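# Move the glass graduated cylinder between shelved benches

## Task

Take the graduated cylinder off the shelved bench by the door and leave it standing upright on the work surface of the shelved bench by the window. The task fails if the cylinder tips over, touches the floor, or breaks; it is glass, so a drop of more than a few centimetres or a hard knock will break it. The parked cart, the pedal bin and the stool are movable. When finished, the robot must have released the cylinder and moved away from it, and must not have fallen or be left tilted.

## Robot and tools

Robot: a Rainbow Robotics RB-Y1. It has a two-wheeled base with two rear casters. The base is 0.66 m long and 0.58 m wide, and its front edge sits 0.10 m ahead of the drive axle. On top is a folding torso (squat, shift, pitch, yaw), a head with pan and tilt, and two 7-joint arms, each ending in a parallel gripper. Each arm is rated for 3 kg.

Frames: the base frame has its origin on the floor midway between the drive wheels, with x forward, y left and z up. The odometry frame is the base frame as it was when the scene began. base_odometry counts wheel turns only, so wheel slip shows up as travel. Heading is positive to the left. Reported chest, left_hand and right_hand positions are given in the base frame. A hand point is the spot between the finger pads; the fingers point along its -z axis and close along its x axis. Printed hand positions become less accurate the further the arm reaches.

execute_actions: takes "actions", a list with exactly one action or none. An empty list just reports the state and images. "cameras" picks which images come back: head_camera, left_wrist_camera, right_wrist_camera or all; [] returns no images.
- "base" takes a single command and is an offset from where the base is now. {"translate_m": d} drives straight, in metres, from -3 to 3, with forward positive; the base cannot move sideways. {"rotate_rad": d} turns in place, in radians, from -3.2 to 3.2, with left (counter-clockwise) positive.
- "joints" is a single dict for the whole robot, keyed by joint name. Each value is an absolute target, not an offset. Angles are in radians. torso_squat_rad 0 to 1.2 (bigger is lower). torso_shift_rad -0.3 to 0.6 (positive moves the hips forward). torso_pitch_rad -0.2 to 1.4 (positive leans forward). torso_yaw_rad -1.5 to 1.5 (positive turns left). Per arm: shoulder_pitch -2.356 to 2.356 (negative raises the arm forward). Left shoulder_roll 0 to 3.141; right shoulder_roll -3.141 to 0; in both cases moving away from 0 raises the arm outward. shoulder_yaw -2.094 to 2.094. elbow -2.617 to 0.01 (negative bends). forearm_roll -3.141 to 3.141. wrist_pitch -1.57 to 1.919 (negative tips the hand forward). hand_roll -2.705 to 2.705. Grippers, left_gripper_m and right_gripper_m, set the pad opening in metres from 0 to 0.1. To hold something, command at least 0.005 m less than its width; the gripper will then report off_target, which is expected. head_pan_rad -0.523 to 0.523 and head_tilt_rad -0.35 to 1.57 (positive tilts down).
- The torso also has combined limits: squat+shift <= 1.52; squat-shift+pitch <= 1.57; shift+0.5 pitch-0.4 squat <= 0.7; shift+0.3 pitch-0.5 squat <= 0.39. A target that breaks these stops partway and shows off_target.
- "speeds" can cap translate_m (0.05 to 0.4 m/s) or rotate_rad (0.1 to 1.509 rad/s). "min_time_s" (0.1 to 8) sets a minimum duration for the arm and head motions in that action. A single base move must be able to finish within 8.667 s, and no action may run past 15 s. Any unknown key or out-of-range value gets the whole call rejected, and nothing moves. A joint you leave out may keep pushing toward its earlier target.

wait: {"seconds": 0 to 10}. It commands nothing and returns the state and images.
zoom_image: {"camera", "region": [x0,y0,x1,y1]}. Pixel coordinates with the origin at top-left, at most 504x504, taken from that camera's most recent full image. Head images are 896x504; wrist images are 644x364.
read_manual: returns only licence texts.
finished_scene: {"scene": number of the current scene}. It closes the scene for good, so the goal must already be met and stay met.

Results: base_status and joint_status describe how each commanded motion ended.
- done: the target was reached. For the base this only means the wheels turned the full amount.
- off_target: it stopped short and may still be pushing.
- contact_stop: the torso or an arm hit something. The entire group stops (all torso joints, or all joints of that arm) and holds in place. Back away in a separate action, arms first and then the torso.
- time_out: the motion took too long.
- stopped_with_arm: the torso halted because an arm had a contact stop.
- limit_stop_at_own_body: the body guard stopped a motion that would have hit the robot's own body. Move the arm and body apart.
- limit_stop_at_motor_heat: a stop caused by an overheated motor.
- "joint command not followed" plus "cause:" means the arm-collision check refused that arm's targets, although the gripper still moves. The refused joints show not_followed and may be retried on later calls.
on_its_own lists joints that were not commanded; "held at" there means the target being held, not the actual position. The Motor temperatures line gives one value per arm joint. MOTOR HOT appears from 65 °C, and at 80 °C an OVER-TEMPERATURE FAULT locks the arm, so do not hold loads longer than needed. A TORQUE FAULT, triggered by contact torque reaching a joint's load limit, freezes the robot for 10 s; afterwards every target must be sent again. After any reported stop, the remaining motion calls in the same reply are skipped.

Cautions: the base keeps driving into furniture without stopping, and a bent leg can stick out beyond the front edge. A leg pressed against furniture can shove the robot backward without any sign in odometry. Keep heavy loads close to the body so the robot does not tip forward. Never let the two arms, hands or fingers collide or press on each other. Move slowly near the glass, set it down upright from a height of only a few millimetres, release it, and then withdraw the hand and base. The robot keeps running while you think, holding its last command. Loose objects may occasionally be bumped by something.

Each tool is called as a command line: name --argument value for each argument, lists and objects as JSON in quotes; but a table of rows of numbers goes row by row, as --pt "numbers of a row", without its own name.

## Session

execute_actions --actions '[]'

Scene clock: 0.00 s.
Motor temperatures (°C, as the motors report them): left_arm=[30 29 30 30 33 32 35] | right_arm=[26 24 28 27 31 33 33]
base_odometry: x=+0.000 y=+0.000 heading=+0.000 (m, m, rad; odometry frame)
base_status: not commanded
joint_positions: torso_squat_rad=+0.350 torso_shift_rad=+0.001 torso_pitch_rad=+0.001 torso_yaw_rad=-0.001 left_shoulder_pitch_rad=+0.045 left_shoulder_roll_rad=+0.032 left_shoulder_yaw_rad=+0.001 left_elbow_rad=-0.155 left_forearm_roll_rad=+0.004 left_wrist_pitch_rad=-0.040 left_hand_roll_rad=+0.018 left_gripper_m=+0.101 right_shoulder_pitch_rad=+0.032 right_shoulder_roll_rad=-0.010 right_shoulder_yaw_rad=+0.026 right_elbow_rad=-0.278 right_forearm_roll_rad=+0.035 right_wrist_pitch_rad=+0.028 right_hand_roll_rad=+0.033 right_gripper_m=+0.101 head_pan_rad=+0.001 head_tilt_rad=+0.400
joint_status: not commanded
chest: x=-0.2274 y=+0.0004 z=+1.2474 quat_wxyz=(+1.000, +0.000, +0.000, +0.000) (m; base frame)
left_hand: x=-0.1759 y=+0.2454 z=+0.5648 quat_wxyz=(+0.997, +0.016, -0.076, +0.017) (m; base frame)
right_hand: x=-0.1222 y=-0.2261 z=+0.5700 quat_wxyz=(+0.993, -0.009, -0.109, +0.042) (m; base frame)
pictures: head_camera, left_wrist_camera, right_wrist_camera
camera_calibration (this result's frames):
head_camera: T_world_to_cam=[[-0.00800686, -0.998927, -0.045609, 0.0642798], [-0.384373, 0.0451809, -0.922072, 1.3168], [0.923143, 0.010148, -0.384322, 0.687928], [0, 0, 0, 1]] pos_world=[-0.128401, -0.00226423, 1.4815]
left_wrist_camera: T_world_to_cam=[[0.984812, -0.000315895, 0.173626, 0.0745521], [-0.114751, -0.751648, 0.649505, -0.177164], [0.1303, -0.659564, -0.740268, 0.692158], [0, 0, 0, 1]] pos_world=[-0.183938, 0.323381, 0.614507]
right_wrist_camera: T_world_to_cam=[[-0.968492, -0.0770607, -0.236821, -0.000608293], [-0.214248, 0.742603, 0.634538, -0.189072], [0.126966, 0.665284, -0.735715, 0.673074], [0, 0, 0, 1]] pos_world=[-0.126555, -0.307427, 0.61502]
Images, in order (width x height): head_camera 896x504, left_wrist_camera 644x364, right_wrist_camera 644x364.

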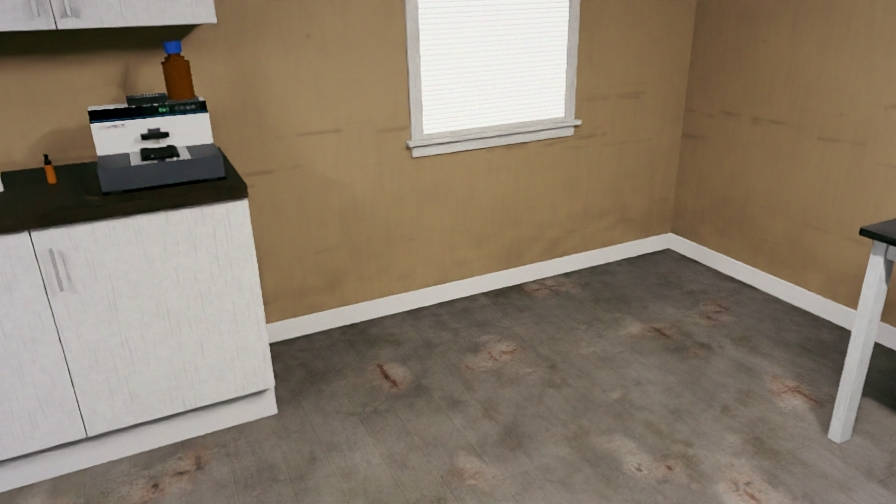

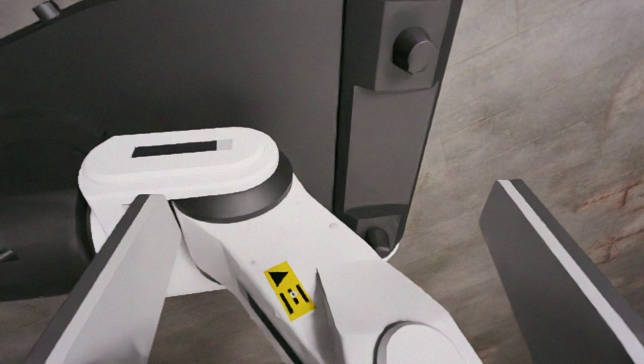

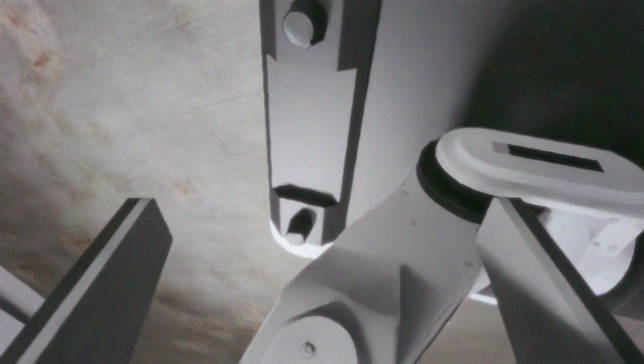

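execute_actions --actions '[{"base":{"rotate_rad":2.0},"joints":{"head_tilt_rad":0.3}}]' --cameras '["head_camera"]'

Scene clock: 8.83 s.
Motor temperatures (°C, as the motors report them): left_arm=[30 29 30 30 33 32 35] | right_arm=[26 24 28 27 31 33 33]
base_odometry: x=+0.000 y=+0.000 heading=+2.000 (m, m, rad; odometry frame)
base_status: done
joint_positions: torso_squat_rad=+0.350 torso_shift_rad=+0.001 torso_pitch_rad=+0.001 torso_yaw_rad=-0.001 left_shoulder_pitch_rad=+0.045 left_shoulder_roll_rad=+0.032 left_shoulder_yaw_rad=+0.001 left_elbow_rad=-0.155 left_forearm_roll_rad=+0.004 left_wrist_pitch_rad=-0.040 left_hand_roll_rad=+0.018 left_gripper_m=+0.101 right_shoulder_pitch_rad=+0.032 right_shoulder_roll_rad=-0.010 right_shoulder_yaw_rad=+0.026 right_elbow_rad=-0.278 right_forearm_roll_rad=+0.035 right_wrist_pitch_rad=+0.028 right_hand_roll_rad=+0.033 right_gripper_m=+0.101 head_pan_rad=+0.001 head_tilt_rad=+0.300
joint_status: all done
chest: x=-0.2274 y=+0.0004 z=+1.2474 quat_wxyz=(+1.000, +0.000, +0.000, +0.000) (m; base frame)
left_hand: x=-0.1759 y=+0.2454 z=+0.5648 quat_wxyz=(+0.997, +0.016, -0.076, +0.017) (m; base frame)
right_hand: x=-0.1222 y=-0.2261 z=+0.5700 quat_wxyz=(+0.993, -0.009, -0.109, +0.042) (m; base frame)
pictures: head_camera
camera_calibration (this result's frames):
head_camera: T_world_to_cam=[[-0.00330759, -0.998926, -0.0462119, 0.0660742], [-0.290063, 0.0451837, -0.95594, 1.38515], [0.957002, 0.0102425, -0.289901, 0.558284], [0, 0, 0, 1]] pos_world=[-0.13228, -0.00230125, 1.48902]
Images, in order (width x height): head_camera 896x504.

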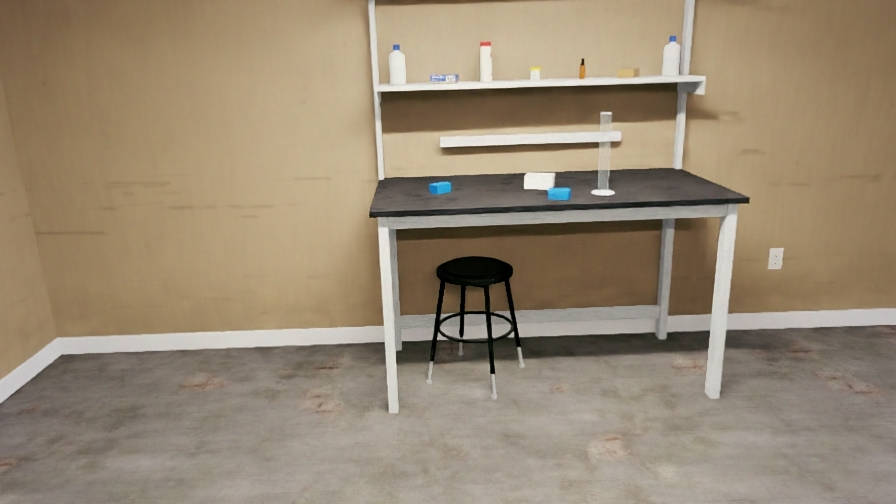

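execute_actions --actions '[{"base":{"rotate_rad":-0.16}}]' --cameras '[]'

execute_actions --actions '[{"base":{"translate_m":1.7},"joints":{"torso_squat_rad":0.5,"head_tilt_rad":0.45,"right_shoulder_pitch_rad":-0.73,"right_shoulder_roll_rad":-0.084,"right_shoulder_yaw_rad":-0.23,"right_elbow_rad":-0.87,"right_forearm_roll_rad":0,"right_wrist_pitch_rad":0,"right_hand_roll_rad":1.57}}]' --cameras '["head_camera","right_wrist_camera"]'

Scene clock: 20.20 s.
Motor temperatures (°C, as the motors report them): left_arm=[30 29 30 30 33 32 35] | right_arm=[26 24 28 27 31 33 33]
base_odometry: x=+0.000 y=+0.000 heading=+1.840 (m, m, rad; odometry frame)
base_status: done
joint_positions: torso_squat_rad=+0.350 torso_shift_rad=+0.001 torso_pitch_rad=+0.001 torso_yaw_rad=-0.001 left_shoulder_pitch_rad=+0.045 left_shoulder_roll_rad=+0.032 left_shoulder_yaw_rad=+0.001 left_elbow_rad=-0.155 left_forearm_roll_rad=+0.004 left_wrist_pitch_rad=-0.040 left_hand_roll_rad=+0.018 left_gripper_m=+0.101 right_shoulder_pitch_rad=+0.032 right_shoulder_roll_rad=-0.010 right_shoulder_yaw_rad=+0.026 right_elbow_rad=-0.278 right_forearm_roll_rad=+0.035 right_wrist_pitch_rad=+0.028 right_hand_roll_rad=+0.033 right_gripper_m=+0.101 head_pan_rad=+0.001 head_tilt_rad=+0.300
joint_status: not commanded
chest: x=-0.2274 y=+0.0004 z=+1.2474 quat_wxyz=(+1.000, +0.000, +0.000, +0.000) (m; base frame)
left_hand: x=-0.1759 y=+0.2454 z=+0.5648 quat_wxyz=(+0.997, +0.016, -0.076, +0.017) (m; base frame)
right_hand: x=-0.1222 y=-0.2261 z=+0.5700 quat_wxyz=(+0.993, -0.009, -0.109, +0.042) (m; base frame)
pictures: none
No camera images: the call's "cameras" was empty. Leave "cameras" out to get every camera's image.

Scene clock: 25.80 s.
Motor temperatures (°C, as the motors report them): left_arm=[30 29 30 30 33 32 35] | right_arm=[26 24 28 27 31 33 33]
base_odometry: x=-0.453 y=+1.639 heading=+1.841 (m, m, rad; odometry frame)
base_status: done
joint_positions: torso_squat_rad=+0.500 torso_shift_rad=+0.001 torso_pitch_rad=+0.001 torso_yaw_rad=-0.001 left_shoulder_pitch_rad=+0.045 left_shoulder_roll_rad=+0.032 left_shoulder_yaw_rad=+0.001 left_elbow_rad=-0.155 left_forearm_roll_rad=+0.004 left_wrist_pitch_rad=-0.040 left_hand_roll_rad=+0.018 left_gripper_m=+0.101 right_shoulder_pitch_rad=-0.730 right_shoulder_roll_rad=-0.084 right_shoulder_yaw_rad=-0.230 right_elbow_rad=-0.870 right_forearm_roll_rad=+0.000 right_wrist_pitch_rad=+0.000 right_hand_roll_rad=+1.570 right_gripper_m=+0.101 head_pan_rad=+0.001 head_tilt_rad=+0.450
joint_status: all done
chest: x=-0.2273 y=+0.0004 z=+1.2042 quat_wxyz=(+1.000, +0.000, +0.000, +0.000) (m; base frame)
left_hand: x=-0.1759 y=+0.2454 z=+0.5216 quat_wxyz=(+0.997, +0.016, -0.076, +0.017) (m; base frame)
right_hand: x=+0.4603 y=-0.2198 z=+1.0609 quat_wxyz=(+0.501, -0.499, -0.499, +0.501) (m; base frame)
pictures: head_camera, right_wrist_camera
camera_calibration (this result's frames):
head_camera: T_world_to_cam=[[-0.010296, -0.998927, -0.0451628, 0.0612049], [-0.429753, 0.0452017, -0.901814, 1.23923], [0.902888, 0.0101238, -0.429757, 0.730922], [0, 0, 0, 1]] pos_world=[-0.126747, -0.00227589, 1.43444]
right_wrist_camera: T_world_to_cam=[[0.0211065, -0.999745, -0.00802834, -0.220785], [-0.673657, -0.00828769, -0.738998, 1.12311], [0.738743, 0.021006, -0.67366, 0.466991], [0, 0, 0, 1]] pos_world=[0.416263, -0.221231, 1.14279]
Images, in order (width x height): head_camera 896x504, right_wrist_camera 644x364.

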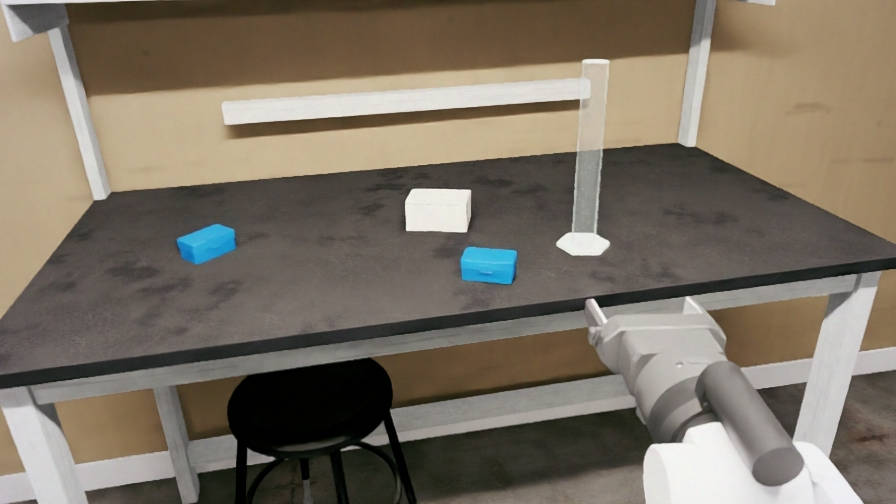

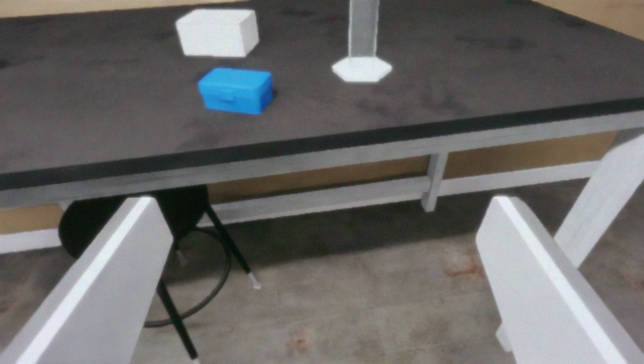

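execute_actions --actions '[{"base":{"translate_m":0.38},"joints":{"torso_yaw_rad":-0.055,"head_tilt_rad":0.85}}]' --cameras '["head_camera","right_wrist_camera"]'

Scene clock: 32.37 s.
Motor temperatures (°C, as the motors report them): left_arm=[30 29 30 30 33 32 35] | right_arm=[26 24 28 28 31 33 33]
base_odometry: x=-0.555 y=+2.005 heading=+1.841 (m, m, rad; odometry frame)
base_status: done
joint_positions: torso_squat_rad=+0.500 torso_shift_rad=+0.001 torso_pitch_rad=+0.001 torso_yaw_rad=-0.055 left_shoulder_pitch_rad=+0.045 left_shoulder_roll_rad=+0.032 left_shoulder_yaw_rad=+0.001 left_elbow_rad=-0.155 left_forearm_roll_rad=+0.004 left_wrist_pitch_rad=-0.040 left_hand_roll_rad=+0.018 left_gripper_m=+0.101 right_shoulder_pitch_rad=-0.730 right_shoulder_roll_rad=-0.084 right_shoulder_yaw_rad=-0.230 right_elbow_rad=-0.870 right_forearm_roll_rad=+0.000 right_wrist_pitch_rad=+0.000 right_hand_roll_rad=+1.570 right_gripper_m=+0.101 head_pan_rad=+0.001 head_tilt_rad=+0.850
joint_status: all done
chest: x=-0.2273 y=+0.0004 z=+1.2042 quat_wxyz=(+1.000, +0.000, +0.000, -0.028) (m; base frame)
left_hand: x=-0.1626 y=+0.2422 z=+0.5216 quat_wxyz=(+0.997, +0.013, -0.076, -0.010) (m; base frame)
right_hand: x=+0.4473 y=-0.2569 z=+1.0608 quat_wxyz=(+0.514, -0.513, -0.486, +0.487) (m; base frame)
pictures: head_camera, right_wrist_camera
camera_calibration (this result's frames):
head_camera: T_world_to_cam=[[-0.0815606, -0.995961, -0.0375395, 0.0346774], [-0.743398, 0.0858793, -0.663313, 0.840008], [0.663858, -0.0261934, -0.7474, 1.12796], [0, 0, 0, 1]] pos_world=[-0.121515, -0.00805688, 1.40153]
right_wrist_camera: T_world_to_cam=[[-0.0333412, -0.999412, -0.00802123, -0.233177], [-0.673205, 0.0283891, -0.73891, 1.12313], [0.738704, -0.0192362, -0.673756, 0.467097], [0, 0, 0, 1]] pos_world=[0.403274, -0.25594, 1.14273]
Images, in order (width x height): head_camera 896x504, right_wrist_camera 644x364.

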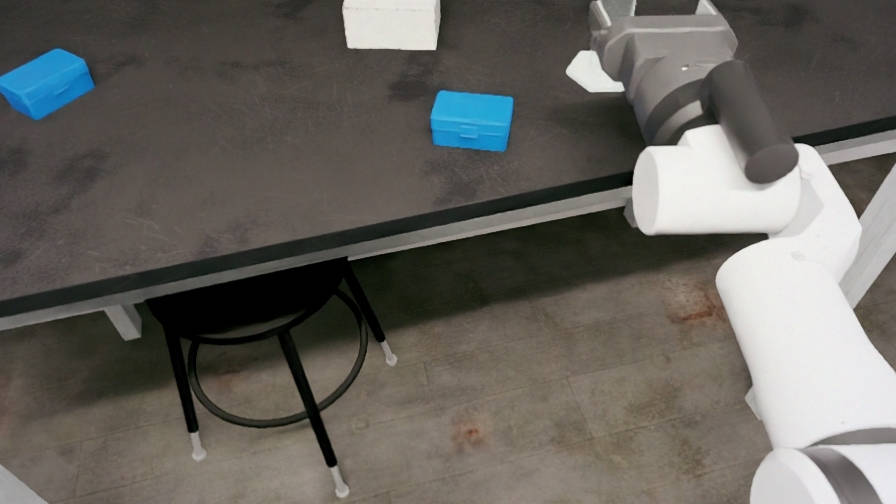

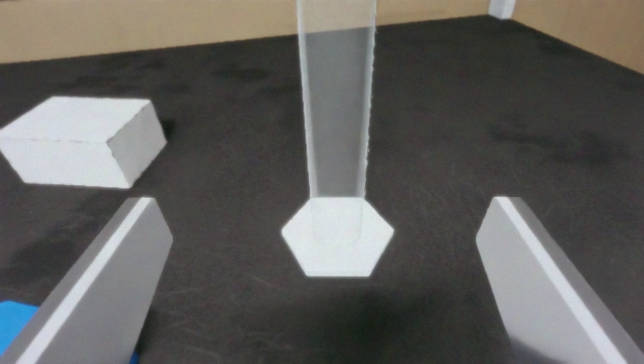

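execute_actions --actions '[{"base":{"translate_m":0.142},"joints":{"torso_yaw_rad":-0.064,"head_tilt_rad":0.55},"speeds":{"translate_m":0.15}}]' --cameras '["head_camera","right_wrist_camera"]'

Scene clock: 37.30 s.
Motor temperatures (°C, as the motors report them): left_arm=[30 29 30 30 33 32 35] | right_arm=[26 24 28 28 31 33 33]
base_odometry: x=-0.593 y=+2.142 heading=+1.842 (m, m, rad; odometry frame)
base_status: done
joint_positions: torso_squat_rad=+0.500 torso_shift_rad=+0.001 torso_pitch_rad=+0.001 torso_yaw_rad=-0.064 left_shoulder_pitch_rad=+0.045 left_shoulder_roll_rad=+0.032 left_shoulder_yaw_rad=+0.001 left_elbow_rad=-0.155 left_forearm_roll_rad=+0.004 left_wrist_pitch_rad=-0.040 left_hand_roll_rad=+0.018 left_gripper_m=+0.101 right_shoulder_pitch_rad=-0.730 right_shoulder_roll_rad=-0.084 right_shoulder_yaw_rad=-0.230 right_elbow_rad=-0.870 right_forearm_roll_rad=+0.000 right_wrist_pitch_rad=+0.000 right_hand_roll_rad=+1.570 right_gripper_m=+0.101 head_pan_rad=+0.001 head_tilt_rad=+0.550
joint_status: all done
chest: x=-0.2274 y=+0.0004 z=+1.2042 quat_wxyz=(+0.999, +0.000, +0.000, -0.032) (m; base frame)
left_hand: x=-0.1605 y=+0.2416 z=+0.5216 quat_wxyz=(+0.997, +0.013, -0.076, -0.014) (m; base frame)
right_hand: x=+0.4449 y=-0.2630 z=+1.0608 quat_wxyz=(+0.516, -0.515, -0.483, +0.485) (m; base frame)
pictures: head_camera, right_wrist_camera
camera_calibration (this result's frames):
head_camera: T_world_to_cam=[[-0.0779351, -0.995992, -0.0438881, 0.0441316], [-0.513768, 0.0778501, -0.85439, 1.15546], [0.854382, -0.0440386, -0.517776, 0.844593], [0, 0, 0, 1]] pos_world=[-0.124529, -0.00880295, 1.42646]
right_wrist_camera: T_world_to_cam=[[-0.0423638, -0.99907, -0.00802682, -0.235227], [-0.67295, 0.0344717, -0.738885, 1.12316], [0.738474, -0.0259003, -0.673784, 0.467081], [0, 0, 0, 1]] pos_world=[0.400935, -0.261628, 1.14271]
Images, in order (width x height): head_camera 896x504, right_wrist_camera 644x364.

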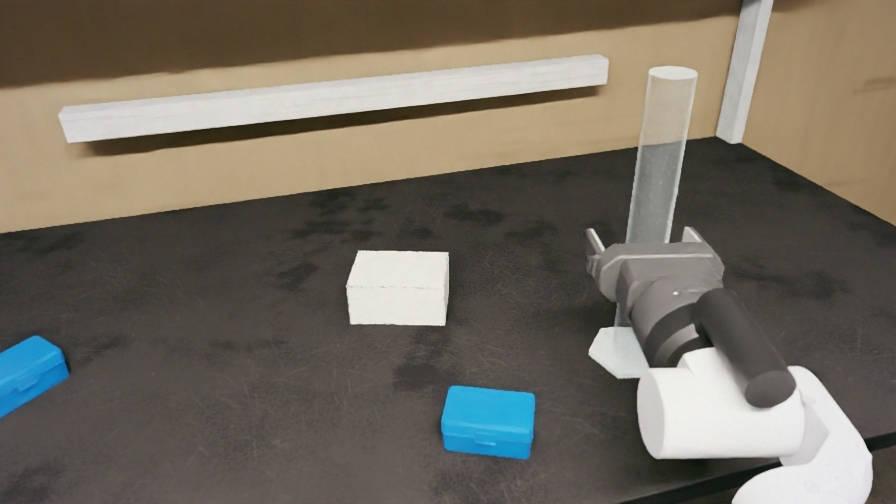

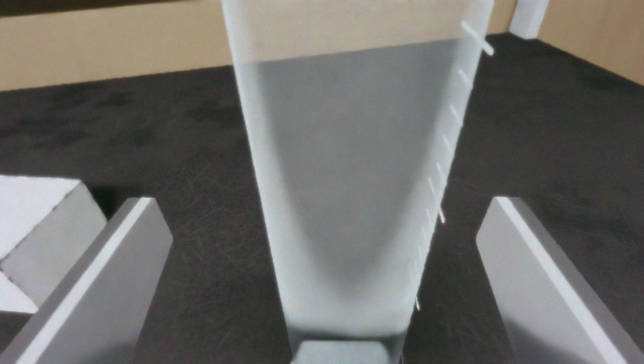

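execute_actions --actions '[{"base":{"translate_m":0.014},"joints":{"torso_yaw_rad":-0.075,"right_gripper_m":0.065}}]' --cameras '[]'

execute_actions --actions '[{"joints":{"right_gripper_m":0.032}}]' --cameras '["right_wrist_camera"]'

execute_actions --actions '[{"joints":{"torso_squat_rad":0.35}}]' --cameras '["head_camera"]'

Scene clock: 42.67 s.
Motor temperatures (°C, as the motors report them): left_arm=[30 29 30 30 33 32 35] | right_arm=[27 24 28 28 31 33 33]
base_odometry: x=-0.597 y=+2.155 heading=+1.843 (m, m, rad; odometry frame)
base_status: done
joint_positions: torso_squat_rad=+0.500 torso_shift_rad=+0.001 torso_pitch_rad=+0.001 torso_yaw_rad=-0.075 left_shoulder_pitch_rad=+0.045 left_shoulder_roll_rad=+0.032 left_shoulder_yaw_rad=+0.001 left_elbow_rad=-0.155 left_forearm_roll_rad=+0.004 left_wrist_pitch_rad=-0.040 left_hand_roll_rad=+0.018 left_gripper_m=+0.101 right_shoulder_pitch_rad=-0.730 right_shoulder_roll_rad=-0.084 right_shoulder_yaw_rad=-0.230 right_elbow_rad=-0.870 right_forearm_roll_rad=+0.000 right_wrist_pitch_rad=+0.000 right_hand_roll_rad=+1.570 right_gripper_m=+0.065 head_pan_rad=+0.001 head_tilt_rad=+0.550
joint_status: all done
chest: x=-0.2273 y=+0.0004 z=+1.2042 quat_wxyz=(+0.999, +0.000, +0.000, -0.037) (m; base frame)
left_hand: x=-0.1578 y=+0.2408 z=+0.5216 quat_wxyz=(+0.997, +0.013, -0.076, -0.020) (m; base frame)
right_hand: x=+0.4420 y=-0.2704 z=+1.0607 quat_wxyz=(+0.519, -0.518, -0.480, +0.482) (m; base frame)
pictures: none
No camera images: the call's "cameras" was empty. Leave "cameras" out to get every camera's image.

Scene clock: 43.47 s.
Motor temperatures (°C, as the motors report them): left_arm=[30 29 30 30 33 32 35] | right_arm=[27 24 28 28 31 33 33]
base_odometry: x=-0.597 y=+2.155 heading=+1.843 (m, m, rad; odometry frame)
base_status: not commanded
joint_positions: torso_squat_rad=+0.500 torso_shift_rad=+0.001 torso_pitch_rad=+0.001 torso_yaw_rad=-0.075 left_shoulder_pitch_rad=+0.045 left_shoulder_roll_rad=+0.032 left_shoulder_yaw_rad=+0.001 left_elbow_rad=-0.155 left_forearm_roll_rad=+0.004 left_wrist_pitch_rad=-0.040 left_hand_roll_rad=+0.018 left_gripper_m=+0.101 right_shoulder_pitch_rad=-0.730 right_shoulder_roll_rad=-0.084 right_shoulder_yaw_rad=-0.230 right_elbow_rad=-0.870 right_forearm_roll_rad=+0.000 right_wrist_pitch_rad=+0.000 right_hand_roll_rad=+1.570 right_gripper_m=+0.043 head_pan_rad=+0.001 head_tilt_rad=+0.550
joint_status: right_gripper_m off_target (ended at +0.043, target +0.032)
chest: x=-0.2273 y=+0.0004 z=+1.2042 quat_wxyz=(+0.999, +0.000, +0.000, -0.037) (m; base frame)
left_hand: x=-0.1578 y=+0.2408 z=+0.5216 quat_wxyz=(+0.997, +0.013, -0.076, -0.020) (m; base frame)
right_hand: x=+0.4420 y=-0.2704 z=+1.0607 quat_wxyz=(+0.519, -0.518, -0.480, +0.482) (m; base frame)
pictures: right_wrist_camera
camera_calibration (this result's frames):
right_wrist_camera: T_world_to_cam=[[-0.0534189, -0.99854, -0.00797175, -0.237804], [-0.672589, 0.0418799, -0.73883, 1.12319], [0.738086, -0.0341058, -0.673845, 0.467039], [0, 0, 0, 1]] pos_world=[0.398027, -0.268567, 1.14266]
Images, in order (width x height): right_wrist_camera 644x364.

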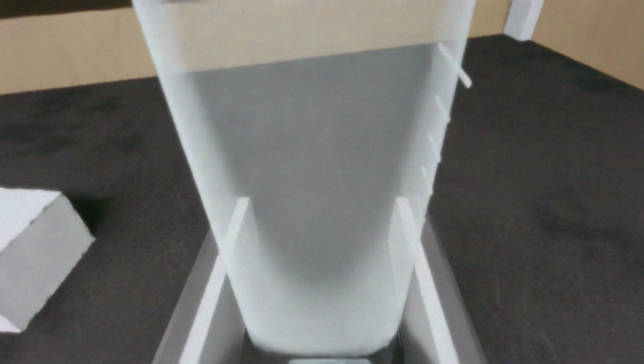

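Scene clock: 44.77 s.
Motor temperatures (°C, as the motors report them): left_arm=[30 29 30 30 33 32 35] | right_arm=[27 24 28 28 31 33 33]
base_odometry: x=-0.597 y=+2.155 heading=+1.843 (m, m, rad; odometry frame)
base_status: not commanded
joint_positions: torso_squat_rad=+0.350 torso_shift_rad=+0.001 torso_pitch_rad=+0.001 torso_yaw_rad=-0.075 left_shoulder_pitch_rad=+0.045 left_shoulder_roll_rad=+0.032 left_shoulder_yaw_rad=+0.001 left_elbow_rad=-0.155 left_forearm_roll_rad=+0.004 left_wrist_pitch_rad=-0.040 left_hand_roll_rad=+0.018 left_gripper_m=+0.101 right_shoulder_pitch_rad=-0.730 right_shoulder_roll_rad=-0.084 right_shoulder_yaw_rad=-0.230 right_elbow_rad=-0.870 right_forearm_roll_rad=+0.000 right_wrist_pitch_rad=+0.000 right_hand_roll_rad=+1.570 right_gripper_m=+0.043 head_pan_rad=+0.001 head_tilt_rad=+0.550
joint_status: all done
chest: x=-0.2273 y=+0.0004 z=+1.2475 quat_wxyz=(+0.999, +0.000, +0.000, -0.037) (m; base frame)
left_hand: x=-0.1578 y=+0.2409 z=+0.5648 quat_wxyz=(+0.997, +0.013, -0.076, -0.020) (m; base frame)
right_hand: x=+0.4420 y=-0.2704 z=+1.1037 quat_wxyz=(+0.519, -0.518, -0.480, +0.482) (m; base frame)
pictures: head_camera
camera_calibration (this result's frames):
head_camera: T_world_to_cam=[[-0.0888924, -0.995074, -0.043877, 0.0435387], [-0.512967, 0.0834959, -0.854338, 1.19257], [0.853794, -0.0534367, -0.517862, 0.866886], [0, 0, 0, 1]] pos_world=[-0.124522, -0.00992715, 1.4697]
Images, in order (width x height): head_camera 896x504.

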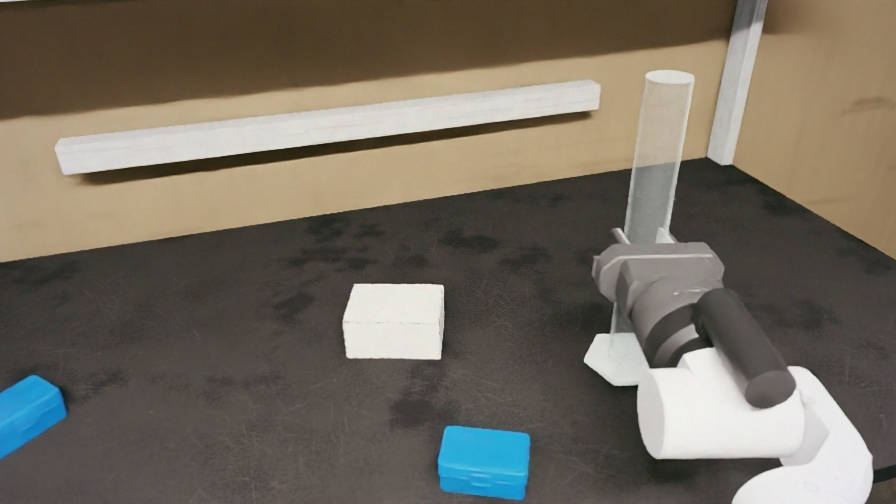

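execute_actions --actions '[{"base":{"translate_m":-1.0}}]' --cameras '[]'

execute_actions --actions '[{"base":{"rotate_rad":-2.86},"joints":{"torso_squat_rad":0.65,"head_tilt_rad":0.35}}]' --cameras '["head_camera"]'

Scene clock: 54.73 s.
Motor temperatures (°C, as the motors report them): left_arm=[30 29 30 30 33 32 35] | right_arm=[27 24 28 28 31 33 33]
base_odometry: x=-0.328 y=+1.192 heading=+1.844 (m, m, rad; odometry frame)
base_status: done
joint_positions: torso_squat_rad=+0.350 torso_shift_rad=+0.001 torso_pitch_rad=+0.001 torso_yaw_rad=-0.075 left_shoulder_pitch_rad=+0.045 left_shoulder_roll_rad=+0.032 left_shoulder_yaw_rad=+0.001 left_elbow_rad=-0.155 left_forearm_roll_rad=+0.004 left_wrist_pitch_rad=-0.040 left_hand_roll_rad=+0.018 left_gripper_m=+0.101 right_shoulder_pitch_rad=-0.730 right_shoulder_roll_rad=-0.084 right_shoulder_yaw_rad=-0.230 right_elbow_rad=-0.870 right_forearm_roll_rad=+0.000 right_wrist_pitch_rad=+0.000 right_hand_roll_rad=+1.570 right_gripper_m=+0.043 head_pan_rad=+0.001 head_tilt_rad=+0.550
joint_status: not commanded
chest: x=-0.2273 y=+0.0004 z=+1.2475 quat_wxyz=(+0.999, +0.000, +0.000, -0.037) (m; base frame)
left_hand: x=-0.1579 y=+0.2409 z=+0.5648 quat_wxyz=(+0.997, +0.013, -0.076, -0.020) (m; base frame)
right_hand: x=+0.4420 y=-0.2704 z=+1.1037 quat_wxyz=(+0.519, -0.518, -0.480, +0.482) (m; base frame)
pictures: none
No camera images: the call's "cameras" was empty. Leave "cameras" out to get every camera's image.

Scene clock: 59.83 s.
Motor temperatures (°C, as the motors report them): left_arm=[30 29 30 30 33 32 35] | right_arm=[27 24 28 28 31 33 33]
base_odometry: x=-0.328 y=+1.192 heading=-1.016 (m, m, rad; odometry frame)
base_status: done
joint_positions: torso_squat_rad=+0.650 torso_shift_rad=+0.001 torso_pitch_rad=+0.001 torso_yaw_rad=-0.075 left_shoulder_pitch_rad=+0.045 left_shoulder_roll_rad=+0.032 left_shoulder_yaw_rad=+0.001 left_elbow_rad=-0.155 left_forearm_roll_rad=+0.004 left_wrist_pitch_rad=-0.040 left_hand_roll_rad=+0.018 left_gripper_m=+0.101 right_shoulder_pitch_rad=-0.730 right_shoulder_roll_rad=-0.084 right_shoulder_yaw_rad=-0.230 right_elbow_rad=-0.870 right_forearm_roll_rad=+0.000 right_wrist_pitch_rad=+0.000 right_hand_roll_rad=+1.570 right_gripper_m=+0.043 head_pan_rad=+0.001 head_tilt_rad=+0.350
joint_status: all done
chest: x=-0.2275 y=+0.0004 z=+1.1472 quat_wxyz=(+0.999, +0.000, +0.000, -0.037) (m; base frame)
left_hand: x=-0.1580 y=+0.2409 z=+0.4645 quat_wxyz=(+0.997, +0.013, -0.076, -0.020) (m; base frame)
right_hand: x=+0.4418 y=-0.2705 z=+1.0035 quat_wxyz=(+0.519, -0.518, -0.480, +0.482) (m; base frame)
pictures: head_camera
camera_calibration (this result's frames):
head_camera: T_world_to_cam=[[-0.0797015, -0.995759, -0.0459446, 0.0437572], [-0.333158, 0.0700503, -0.940265, 1.25943], [0.939496, -0.0596337, -0.337328, 0.589539], [0, 0, 0, 1]] pos_world=[-0.130794, -0.00949522, 1.38508]
Images, in order (width x height): head_camera 896x504.

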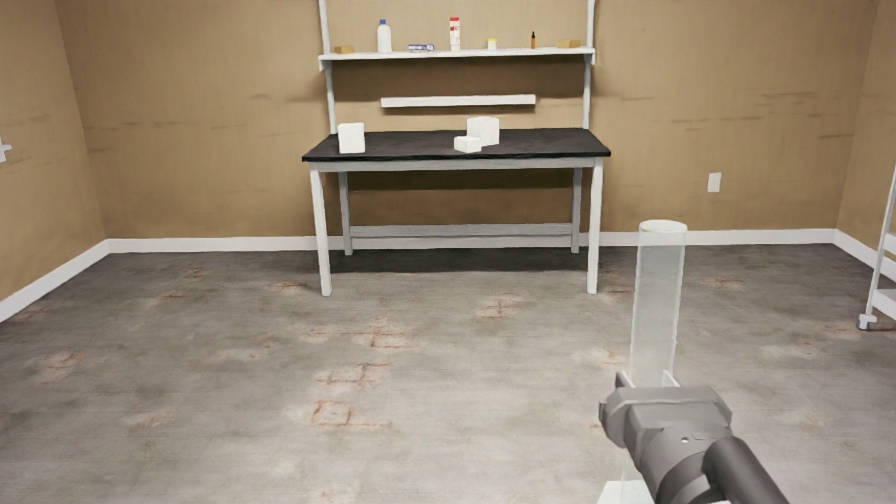

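execute_actions --actions '[{"base":{"translate_m":2.55},"joints":{"torso_yaw_rad":0.15,"head_tilt_rad":0.7}}]' --cameras '["head_camera","right_wrist_camera"]'

Scene clock: 70.83 s.
Motor temperatures (°C, as the motors report them): left_arm=[30 29 30 30 33 32 35] | right_arm=[27 24 28 28 31 33 33]
base_odometry: x=+1.015 y=-0.976 heading=-1.016 (m, m, rad; odometry frame)
base_status: done
joint_positions: torso_squat_rad=+0.650 torso_shift_rad=+0.001 torso_pitch_rad=+0.001 torso_yaw_rad=+0.150 left_shoulder_pitch_rad=+0.045 left_shoulder_roll_rad=+0.032 left_shoulder_yaw_rad=+0.001 left_elbow_rad=-0.155 left_forearm_roll_rad=+0.004 left_wrist_pitch_rad=-0.040 left_hand_roll_rad=+0.018 left_gripper_m=+0.101 right_shoulder_pitch_rad=-0.730 right_shoulder_roll_rad=-0.084 right_shoulder_yaw_rad=-0.230 right_elbow_rad=-0.870 right_forearm_roll_rad=+0.000 right_wrist_pitch_rad=+0.000 right_hand_roll_rad=+1.570 right_gripper_m=+0.043 head_pan_rad=+0.001 head_tilt_rad=+0.700
joint_status: all done
chest: x=-0.2273 y=+0.0004 z=+1.1472 quat_wxyz=(+0.997, +0.000, +0.001, +0.075) (m; base frame)
left_hand: x=-0.2134 y=+0.2504 z=+0.4646 quat_wxyz=(+0.993, +0.021, -0.074, +0.092) (m; base frame)
right_hand: x=+0.4855 y=-0.1142 z=+1.0031 quat_wxyz=(+0.462, -0.460, -0.535, +0.537) (m; base frame)
pictures: head_camera, right_wrist_camera
camera_calibration (this result's frames):
head_camera: T_world_to_cam=[[0.128937, -0.990788, -0.0413924, 0.0853942], [-0.63924, -0.0511325, -0.767305, 0.963676], [0.758121, 0.125394, -0.639945, 0.959557], [0, 0, 0, 1]] pos_world=[-0.12245, 0.01356, 1.35703]
right_wrist_camera: T_world_to_cam=[[0.170668, -0.985293, -0.00832792, -0.186908], [-0.665695, -0.109069, -0.73821, 1.08208], [0.726445, 0.131533, -0.674519, 0.426715], [0, 0, 0, 1]] pos_world=[0.442251, -0.122264, 1.08508]
Images, in order (width x height): head_camera 896x504, right_wrist_camera 644x364.

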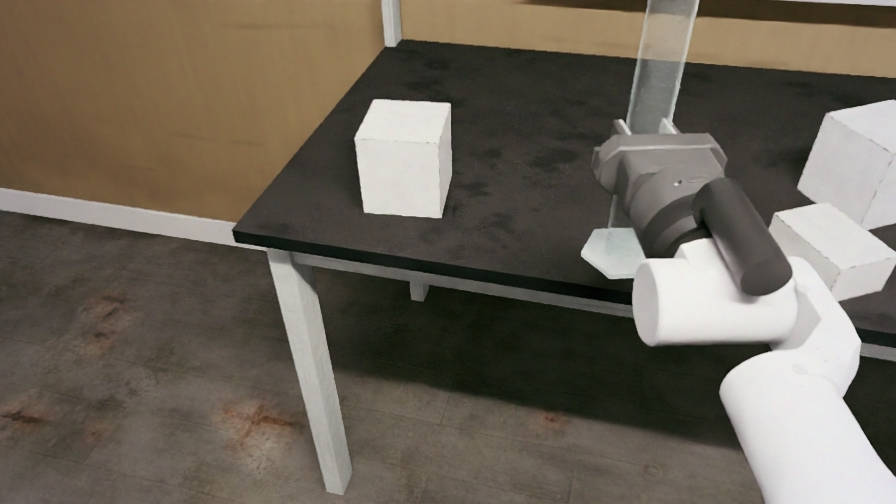

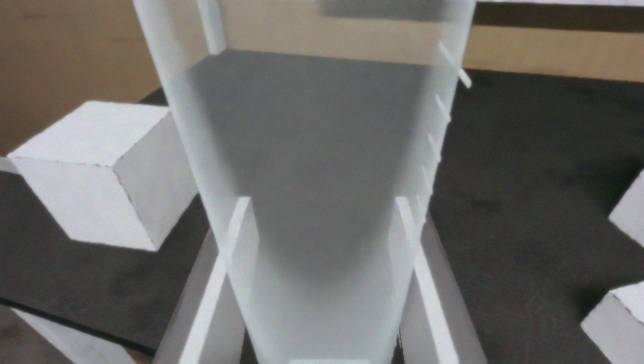

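Edge at x≈0.52.

execute_actions --actions '[{"base":{"translate_m":0.2},"joints":{"torso_squat_rad":0.73}}]' --cameras '[]'

execute_actions --actions '[{"joints":{"torso_squat_rad":0.81}}]' --cameras '["head_camera"]'

Scene clock: 76.57 s.
Motor temperatures (°C, as the motors report them): left_arm=[30 29 30 30 33 32 35] | right_arm=[27 24 28 28 31 33 33]
base_odometry: x=+1.121 y=-1.146 heading=-1.016 (m, m, rad; odometry frame)
base_status: done
joint_positions: torso_squat_rad=+0.730 torso_shift_rad=+0.001 torso_pitch_rad=+0.001 torso_yaw_rad=+0.150 left_shoulder_pitch_rad=+0.045 left_shoulder_roll_rad=+0.032 left_shoulder_yaw_rad=+0.001 left_elbow_rad=-0.155 left_forearm_roll_rad=+0.004 left_wrist_pitch_rad=-0.040 left_hand_roll_rad=+0.018 left_gripper_m=+0.101 right_shoulder_pitch_rad=-0.729 right_shoulder_roll_rad=-0.084 right_shoulder_yaw_rad=-0.230 right_elbow_rad=-0.870 right_forearm_roll_rad=+0.000 right_wrist_pitch_rad=+0.000 right_hand_roll_rad=+1.570 right_gripper_m=+0.043 head_pan_rad=+0.001 head_tilt_rad=+0.700
joint_status: all done
chest: x=-0.2274 y=+0.0004 z=+1.1116 quat_wxyz=(+0.997, +0.000, +0.001, +0.075) (m; base frame)
left_hand: x=-0.2134 y=+0.2504 z=+0.4289 quat_wxyz=(+0.993, +0.021, -0.074, +0.092) (m; base frame)
right_hand: x=+0.4854 y=-0.1143 z=+0.9674 quat_wxyz=(+0.462, -0.460, -0.535, +0.537) (m; base frame)
pictures: none
No camera images: the call's "cameras" was empty. Leave "cameras" out to get every camera's image.

Scene clock: 77.57 s.
Motor temperatures (°C, as the motors report them): left_arm=[30 29 30 30 33 32 35] | right_arm=[27 24 28 28 31 33 33]
base_odometry: x=+1.121 y=-1.146 heading=-1.016 (m, m, rad; odometry frame)
base_status: not commanded
joint_positions: torso_squat_rad=+0.810 torso_shift_rad=+0.001 torso_pitch_rad=+0.001 torso_yaw_rad=+0.150 left_shoulder_pitch_rad=+0.045 left_shoulder_roll_rad=+0.032 left_shoulder_yaw_rad=+0.001 left_elbow_rad=-0.155 left_forearm_roll_rad=+0.004 left_wrist_pitch_rad=-0.040 left_hand_roll_rad=+0.018 left_gripper_m=+0.101 right_shoulder_pitch_rad=-0.729 right_shoulder_roll_rad=-0.084 right_shoulder_yaw_rad=-0.230 right_elbow_rad=-0.870 right_forearm_roll_rad=+0.000 right_wrist_pitch_rad=+0.000 right_hand_roll_rad=+1.570 right_gripper_m=+0.043 head_pan_rad=+0.001 head_tilt_rad=+0.700
joint_status: all done
chest: x=-0.2275 y=+0.0004 z=+1.0726 quat_wxyz=(+0.997, +0.000, +0.000, +0.075) (m; base frame)
left_hand: x=-0.2135 y=+0.2504 z=+0.3900 quat_wxyz=(+0.993, +0.021, -0.074, +0.092) (m; base frame)
right_hand: x=+0.4853 y=-0.1143 z=+0.9285 quat_wxyz=(+0.462, -0.460, -0.535, +0.537) (m; base frame)
pictures: head_camera
camera_calibration (this result's frames):
head_camera: T_world_to_cam=[[0.128935, -0.99079, -0.0413692, 0.0822823], [-0.639121, -0.0511292, -0.767405, 0.906466], [0.758221, 0.125385, -0.639827, 0.911811], [0, 0, 0, 1]] pos_world=[-0.122622, 0.0135436, 1.28243]
Images, in order (width x height): head_camera 896x504.

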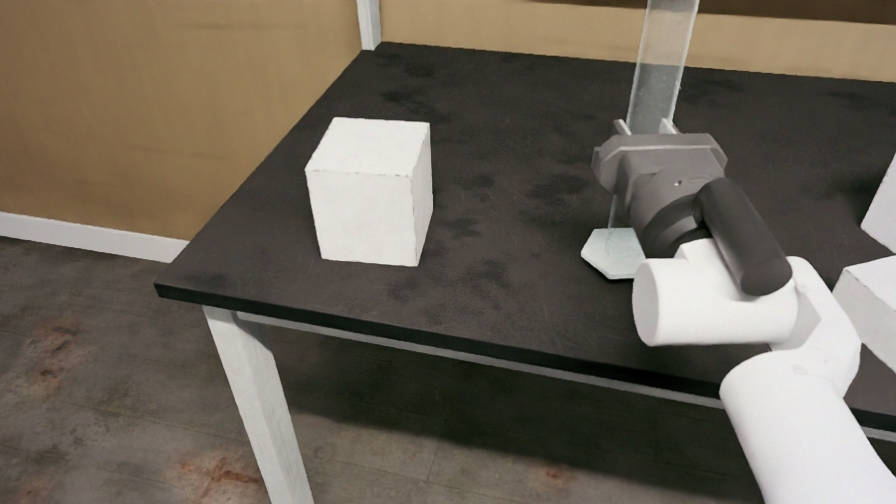

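execute_actions --actions '[{"joints":{"torso_squat_rad":0.835}}]' --cameras '[]'

Scene clock: 80.87 s.
Motor temperatures (°C, as the motors report them): left_arm=[30 29 30 30 33 32 35] | right_arm=[27 24 28 28 31 33 33]
base_odometry: x=+1.121 y=-1.146 heading=-1.016 (m, m, rad; odometry frame)
base_status: not commanded
joint_positions: torso_squat_rad=+0.835 torso_shift_rad=+0.001 torso_pitch_rad=+0.001 torso_yaw_rad=+0.150 left_shoulder_pitch_rad=+0.045 left_shoulder_roll_rad=+0.032 left_shoulder_yaw_rad=+0.001 left_elbow_rad=-0.155 left_forearm_roll_rad=+0.004 left_wrist_pitch_rad=-0.040 left_hand_roll_rad=+0.018 left_gripper_m=+0.101 right_shoulder_pitch_rad=-0.729 right_shoulder_roll_rad=-0.084 right_shoulder_yaw_rad=-0.230 right_elbow_rad=-0.870 right_forearm_roll_rad=+0.000 right_wrist_pitch_rad=+0.000 right_hand_roll_rad=+1.570 right_gripper_m=+0.043 head_pan_rad=+0.001 head_tilt_rad=+0.700
joint_status: all done
chest: x=-0.2275 y=+0.0004 z=+1.0598 quat_wxyz=(+0.997, +0.000, +0.000, +0.075) (m; base frame)
left_hand: x=-0.2135 y=+0.2504 z=+0.3771 quat_wxyz=(+0.993, +0.021, -0.074, +0.092) (m; base frame)
right_hand: x=+0.4853 y=-0.1143 z=+0.9157 quat_wxyz=(+0.462, -0.460, -0.535, +0.537) (m; base frame)
pictures: none
No camera images: the call's "cameras" was empty. Leave "cameras" out to get every camera's image.

execute_actions --actions '[{"joints":{"torso_squat_rad":0.855}}]' --cameras '[]'

Scene clock: 83.53 s.
Motor temperatures (°C, as the motors report them): left_arm=[30 29 30 30 33 32 35] | right_arm=[27 25 28 28 31 33 33]
base_odometry: x=+1.121 y=-1.146 heading=-1.016 (m, m, rad; odometry frame)
base_status: not commanded
joint_positions: torso_squat_rad=+0.855 torso_shift_rad=+0.000 torso_pitch_rad=+0.000 torso_yaw_rad=+0.150 left_shoulder_pitch_rad=+0.045 left_shoulder_roll_rad=+0.032 left_shoulder_yaw_rad=+0.001 left_elbow_rad=-0.155 left_forearm_roll_rad=+0.004 left_wrist_pitch_rad=-0.040 left_hand_roll_rad=+0.018 left_gripper_m=+0.101 right_shoulder_pitch_rad=-0.731 right_shoulder_roll_rad=-0.084 right_shoulder_yaw_rad=-0.230 right_elbow_rad=-0.871 right_forearm_roll_rad=+0.000 right_wrist_pitch_rad=-0.001 right_hand_roll_rad=+1.570 right_gripper_m=+0.043 head_pan_rad=+0.001 head_tilt_rad=+0.700
joint_status: all done
chest: x=-0.2278 y=+0.0004 z=+1.0493 quat_wxyz=(+0.997, +0.000, +0.000, +0.075) (m; base frame)
left_hand: x=-0.2134 y=+0.2504 z=+0.3666 quat_wxyz=(+0.993, +0.021, -0.075, +0.092) (m; base frame)
right_hand: x=+0.4855 y=-0.1140 z=+0.9076 quat_wxyz=(+0.461, -0.461, -0.536, +0.536) (m; base frame)
pictures: none
No camera images: the call's "cameras" was empty. Leave "cameras" out to get every camera's image.

execute_actions --actions '[{"joints":{"right_gripper_m":0.1}}]' --cameras '[]'

execute_actions --actions '[{"base":{"translate_m":-0.6},"joints":{"head_tilt_rad":0.4}}]' --cameras '["head_camera"]'

Scene clock: 89.27 s.
Motor temperatures (°C, as the motors report them): left_arm=[30 29 30 30 33 32 35] | right_arm=[27 25 28 28 31 33 33]
base_odometry: x=+1.121 y=-1.146 heading=-1.016 (m, m, rad; odometry frame)
base_status: not commanded
joint_positions: torso_squat_rad=+0.855 torso_shift_rad=+0.001 torso_pitch_rad=+0.001 torso_yaw_rad=+0.150 left_shoulder_pitch_rad=+0.045 left_shoulder_roll_rad=+0.032 left_shoulder_yaw_rad=+0.001 left_elbow_rad=-0.155 left_forearm_roll_rad=+0.004 left_wrist_pitch_rad=-0.040 left_hand_roll_rad=+0.018 left_gripper_m=+0.101 right_shoulder_pitch_rad=-0.730 right_shoulder_roll_rad=-0.084 right_shoulder_yaw_rad=-0.230 right_elbow_rad=-0.870 right_forearm_roll_rad=+0.000 right_wrist_pitch_rad=+0.000 right_hand_roll_rad=+1.570 right_gripper_m=+0.100 head_pan_rad=+0.001 head_tilt_rad=+0.700
joint_status: all done
chest: x=-0.2275 y=+0.0004 z=+1.0493 quat_wxyz=(+0.997, +0.000, +0.000, +0.075) (m; base frame)
left_hand: x=-0.2135 y=+0.2504 z=+0.3667 quat_wxyz=(+0.993, +0.021, -0.074, +0.092) (m; base frame)
right_hand: x=+0.4854 y=-0.1142 z=+0.9061 quat_wxyz=(+0.461, -0.461, -0.536, +0.537) (m; base frame)
pictures: none
No camera images: the call's "cameras" was empty. Leave "cameras" out to get every camera's image.

Scene clock: 92.37 s.
Motor temperatures (°C, as the motors report them): left_arm=[30 29 30 30 33 32 35] | right_arm=[27 25 28 28 31 33 33]
base_odometry: x=+0.805 y=-0.636 heading=-1.017 (m, m, rad; odometry frame)
base_status: done
joint_positions: torso_squat_rad=+0.855 torso_shift_rad=+0.001 torso_pitch_rad=+0.001 torso_yaw_rad=+0.150 left_shoulder_pitch_rad=+0.045 left_shoulder_roll_rad=+0.032 left_shoulder_yaw_rad=+0.001 left_elbow_rad=-0.155 left_forearm_roll_rad=+0.004 left_wrist_pitch_rad=-0.040 left_hand_roll_rad=+0.018 left_gripper_m=+0.101 right_shoulder_pitch_rad=-0.730 right_shoulder_roll_rad=-0.084 right_shoulder_yaw_rad=-0.230 right_elbow_rad=-0.870 right_forearm_roll_rad=+0.000 right_wrist_pitch_rad=+0.000 right_hand_roll_rad=+1.570 right_gripper_m=+0.100 head_pan_rad=+0.001 head_tilt_rad=+0.400
joint_status: all done
chest: x=-0.2275 y=+0.0004 z=+1.0493 quat_wxyz=(+0.997, +0.000, +0.000, +0.075) (m; base frame)
left_hand: x=-0.2136 y=+0.2504 z=+0.3667 quat_wxyz=(+0.993, +0.021, -0.074, +0.092) (m; base frame)
right_hand: x=+0.4854 y=-0.1143 z=+0.9058 quat_wxyz=(+0.462, -0.461, -0.535, +0.537) (m; base frame)
pictures: head_camera
camera_calibration (this result's frames):
head_camera: T_world_to_cam=[[0.142163, -0.988786, -0.045731, 0.089492], [-0.386701, -0.0129506, -0.922114, 1.1336], [0.911182, 0.148775, -0.384206, 0.608926], [0, 0, 0, 1]] pos_world=[-0.129202, 0.0125764, 1.28335]
Images, in order (width x height): head_camera 896x504.

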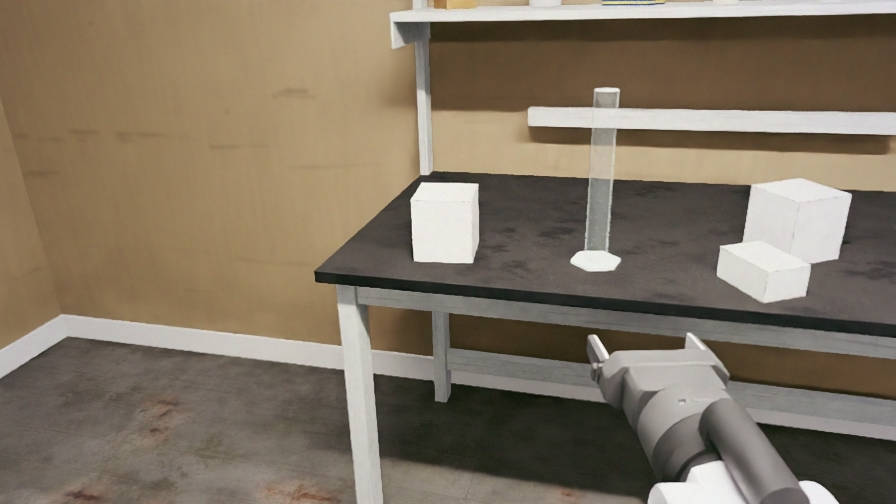

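finished_scene --scene 2

The scene is finished: the task was done.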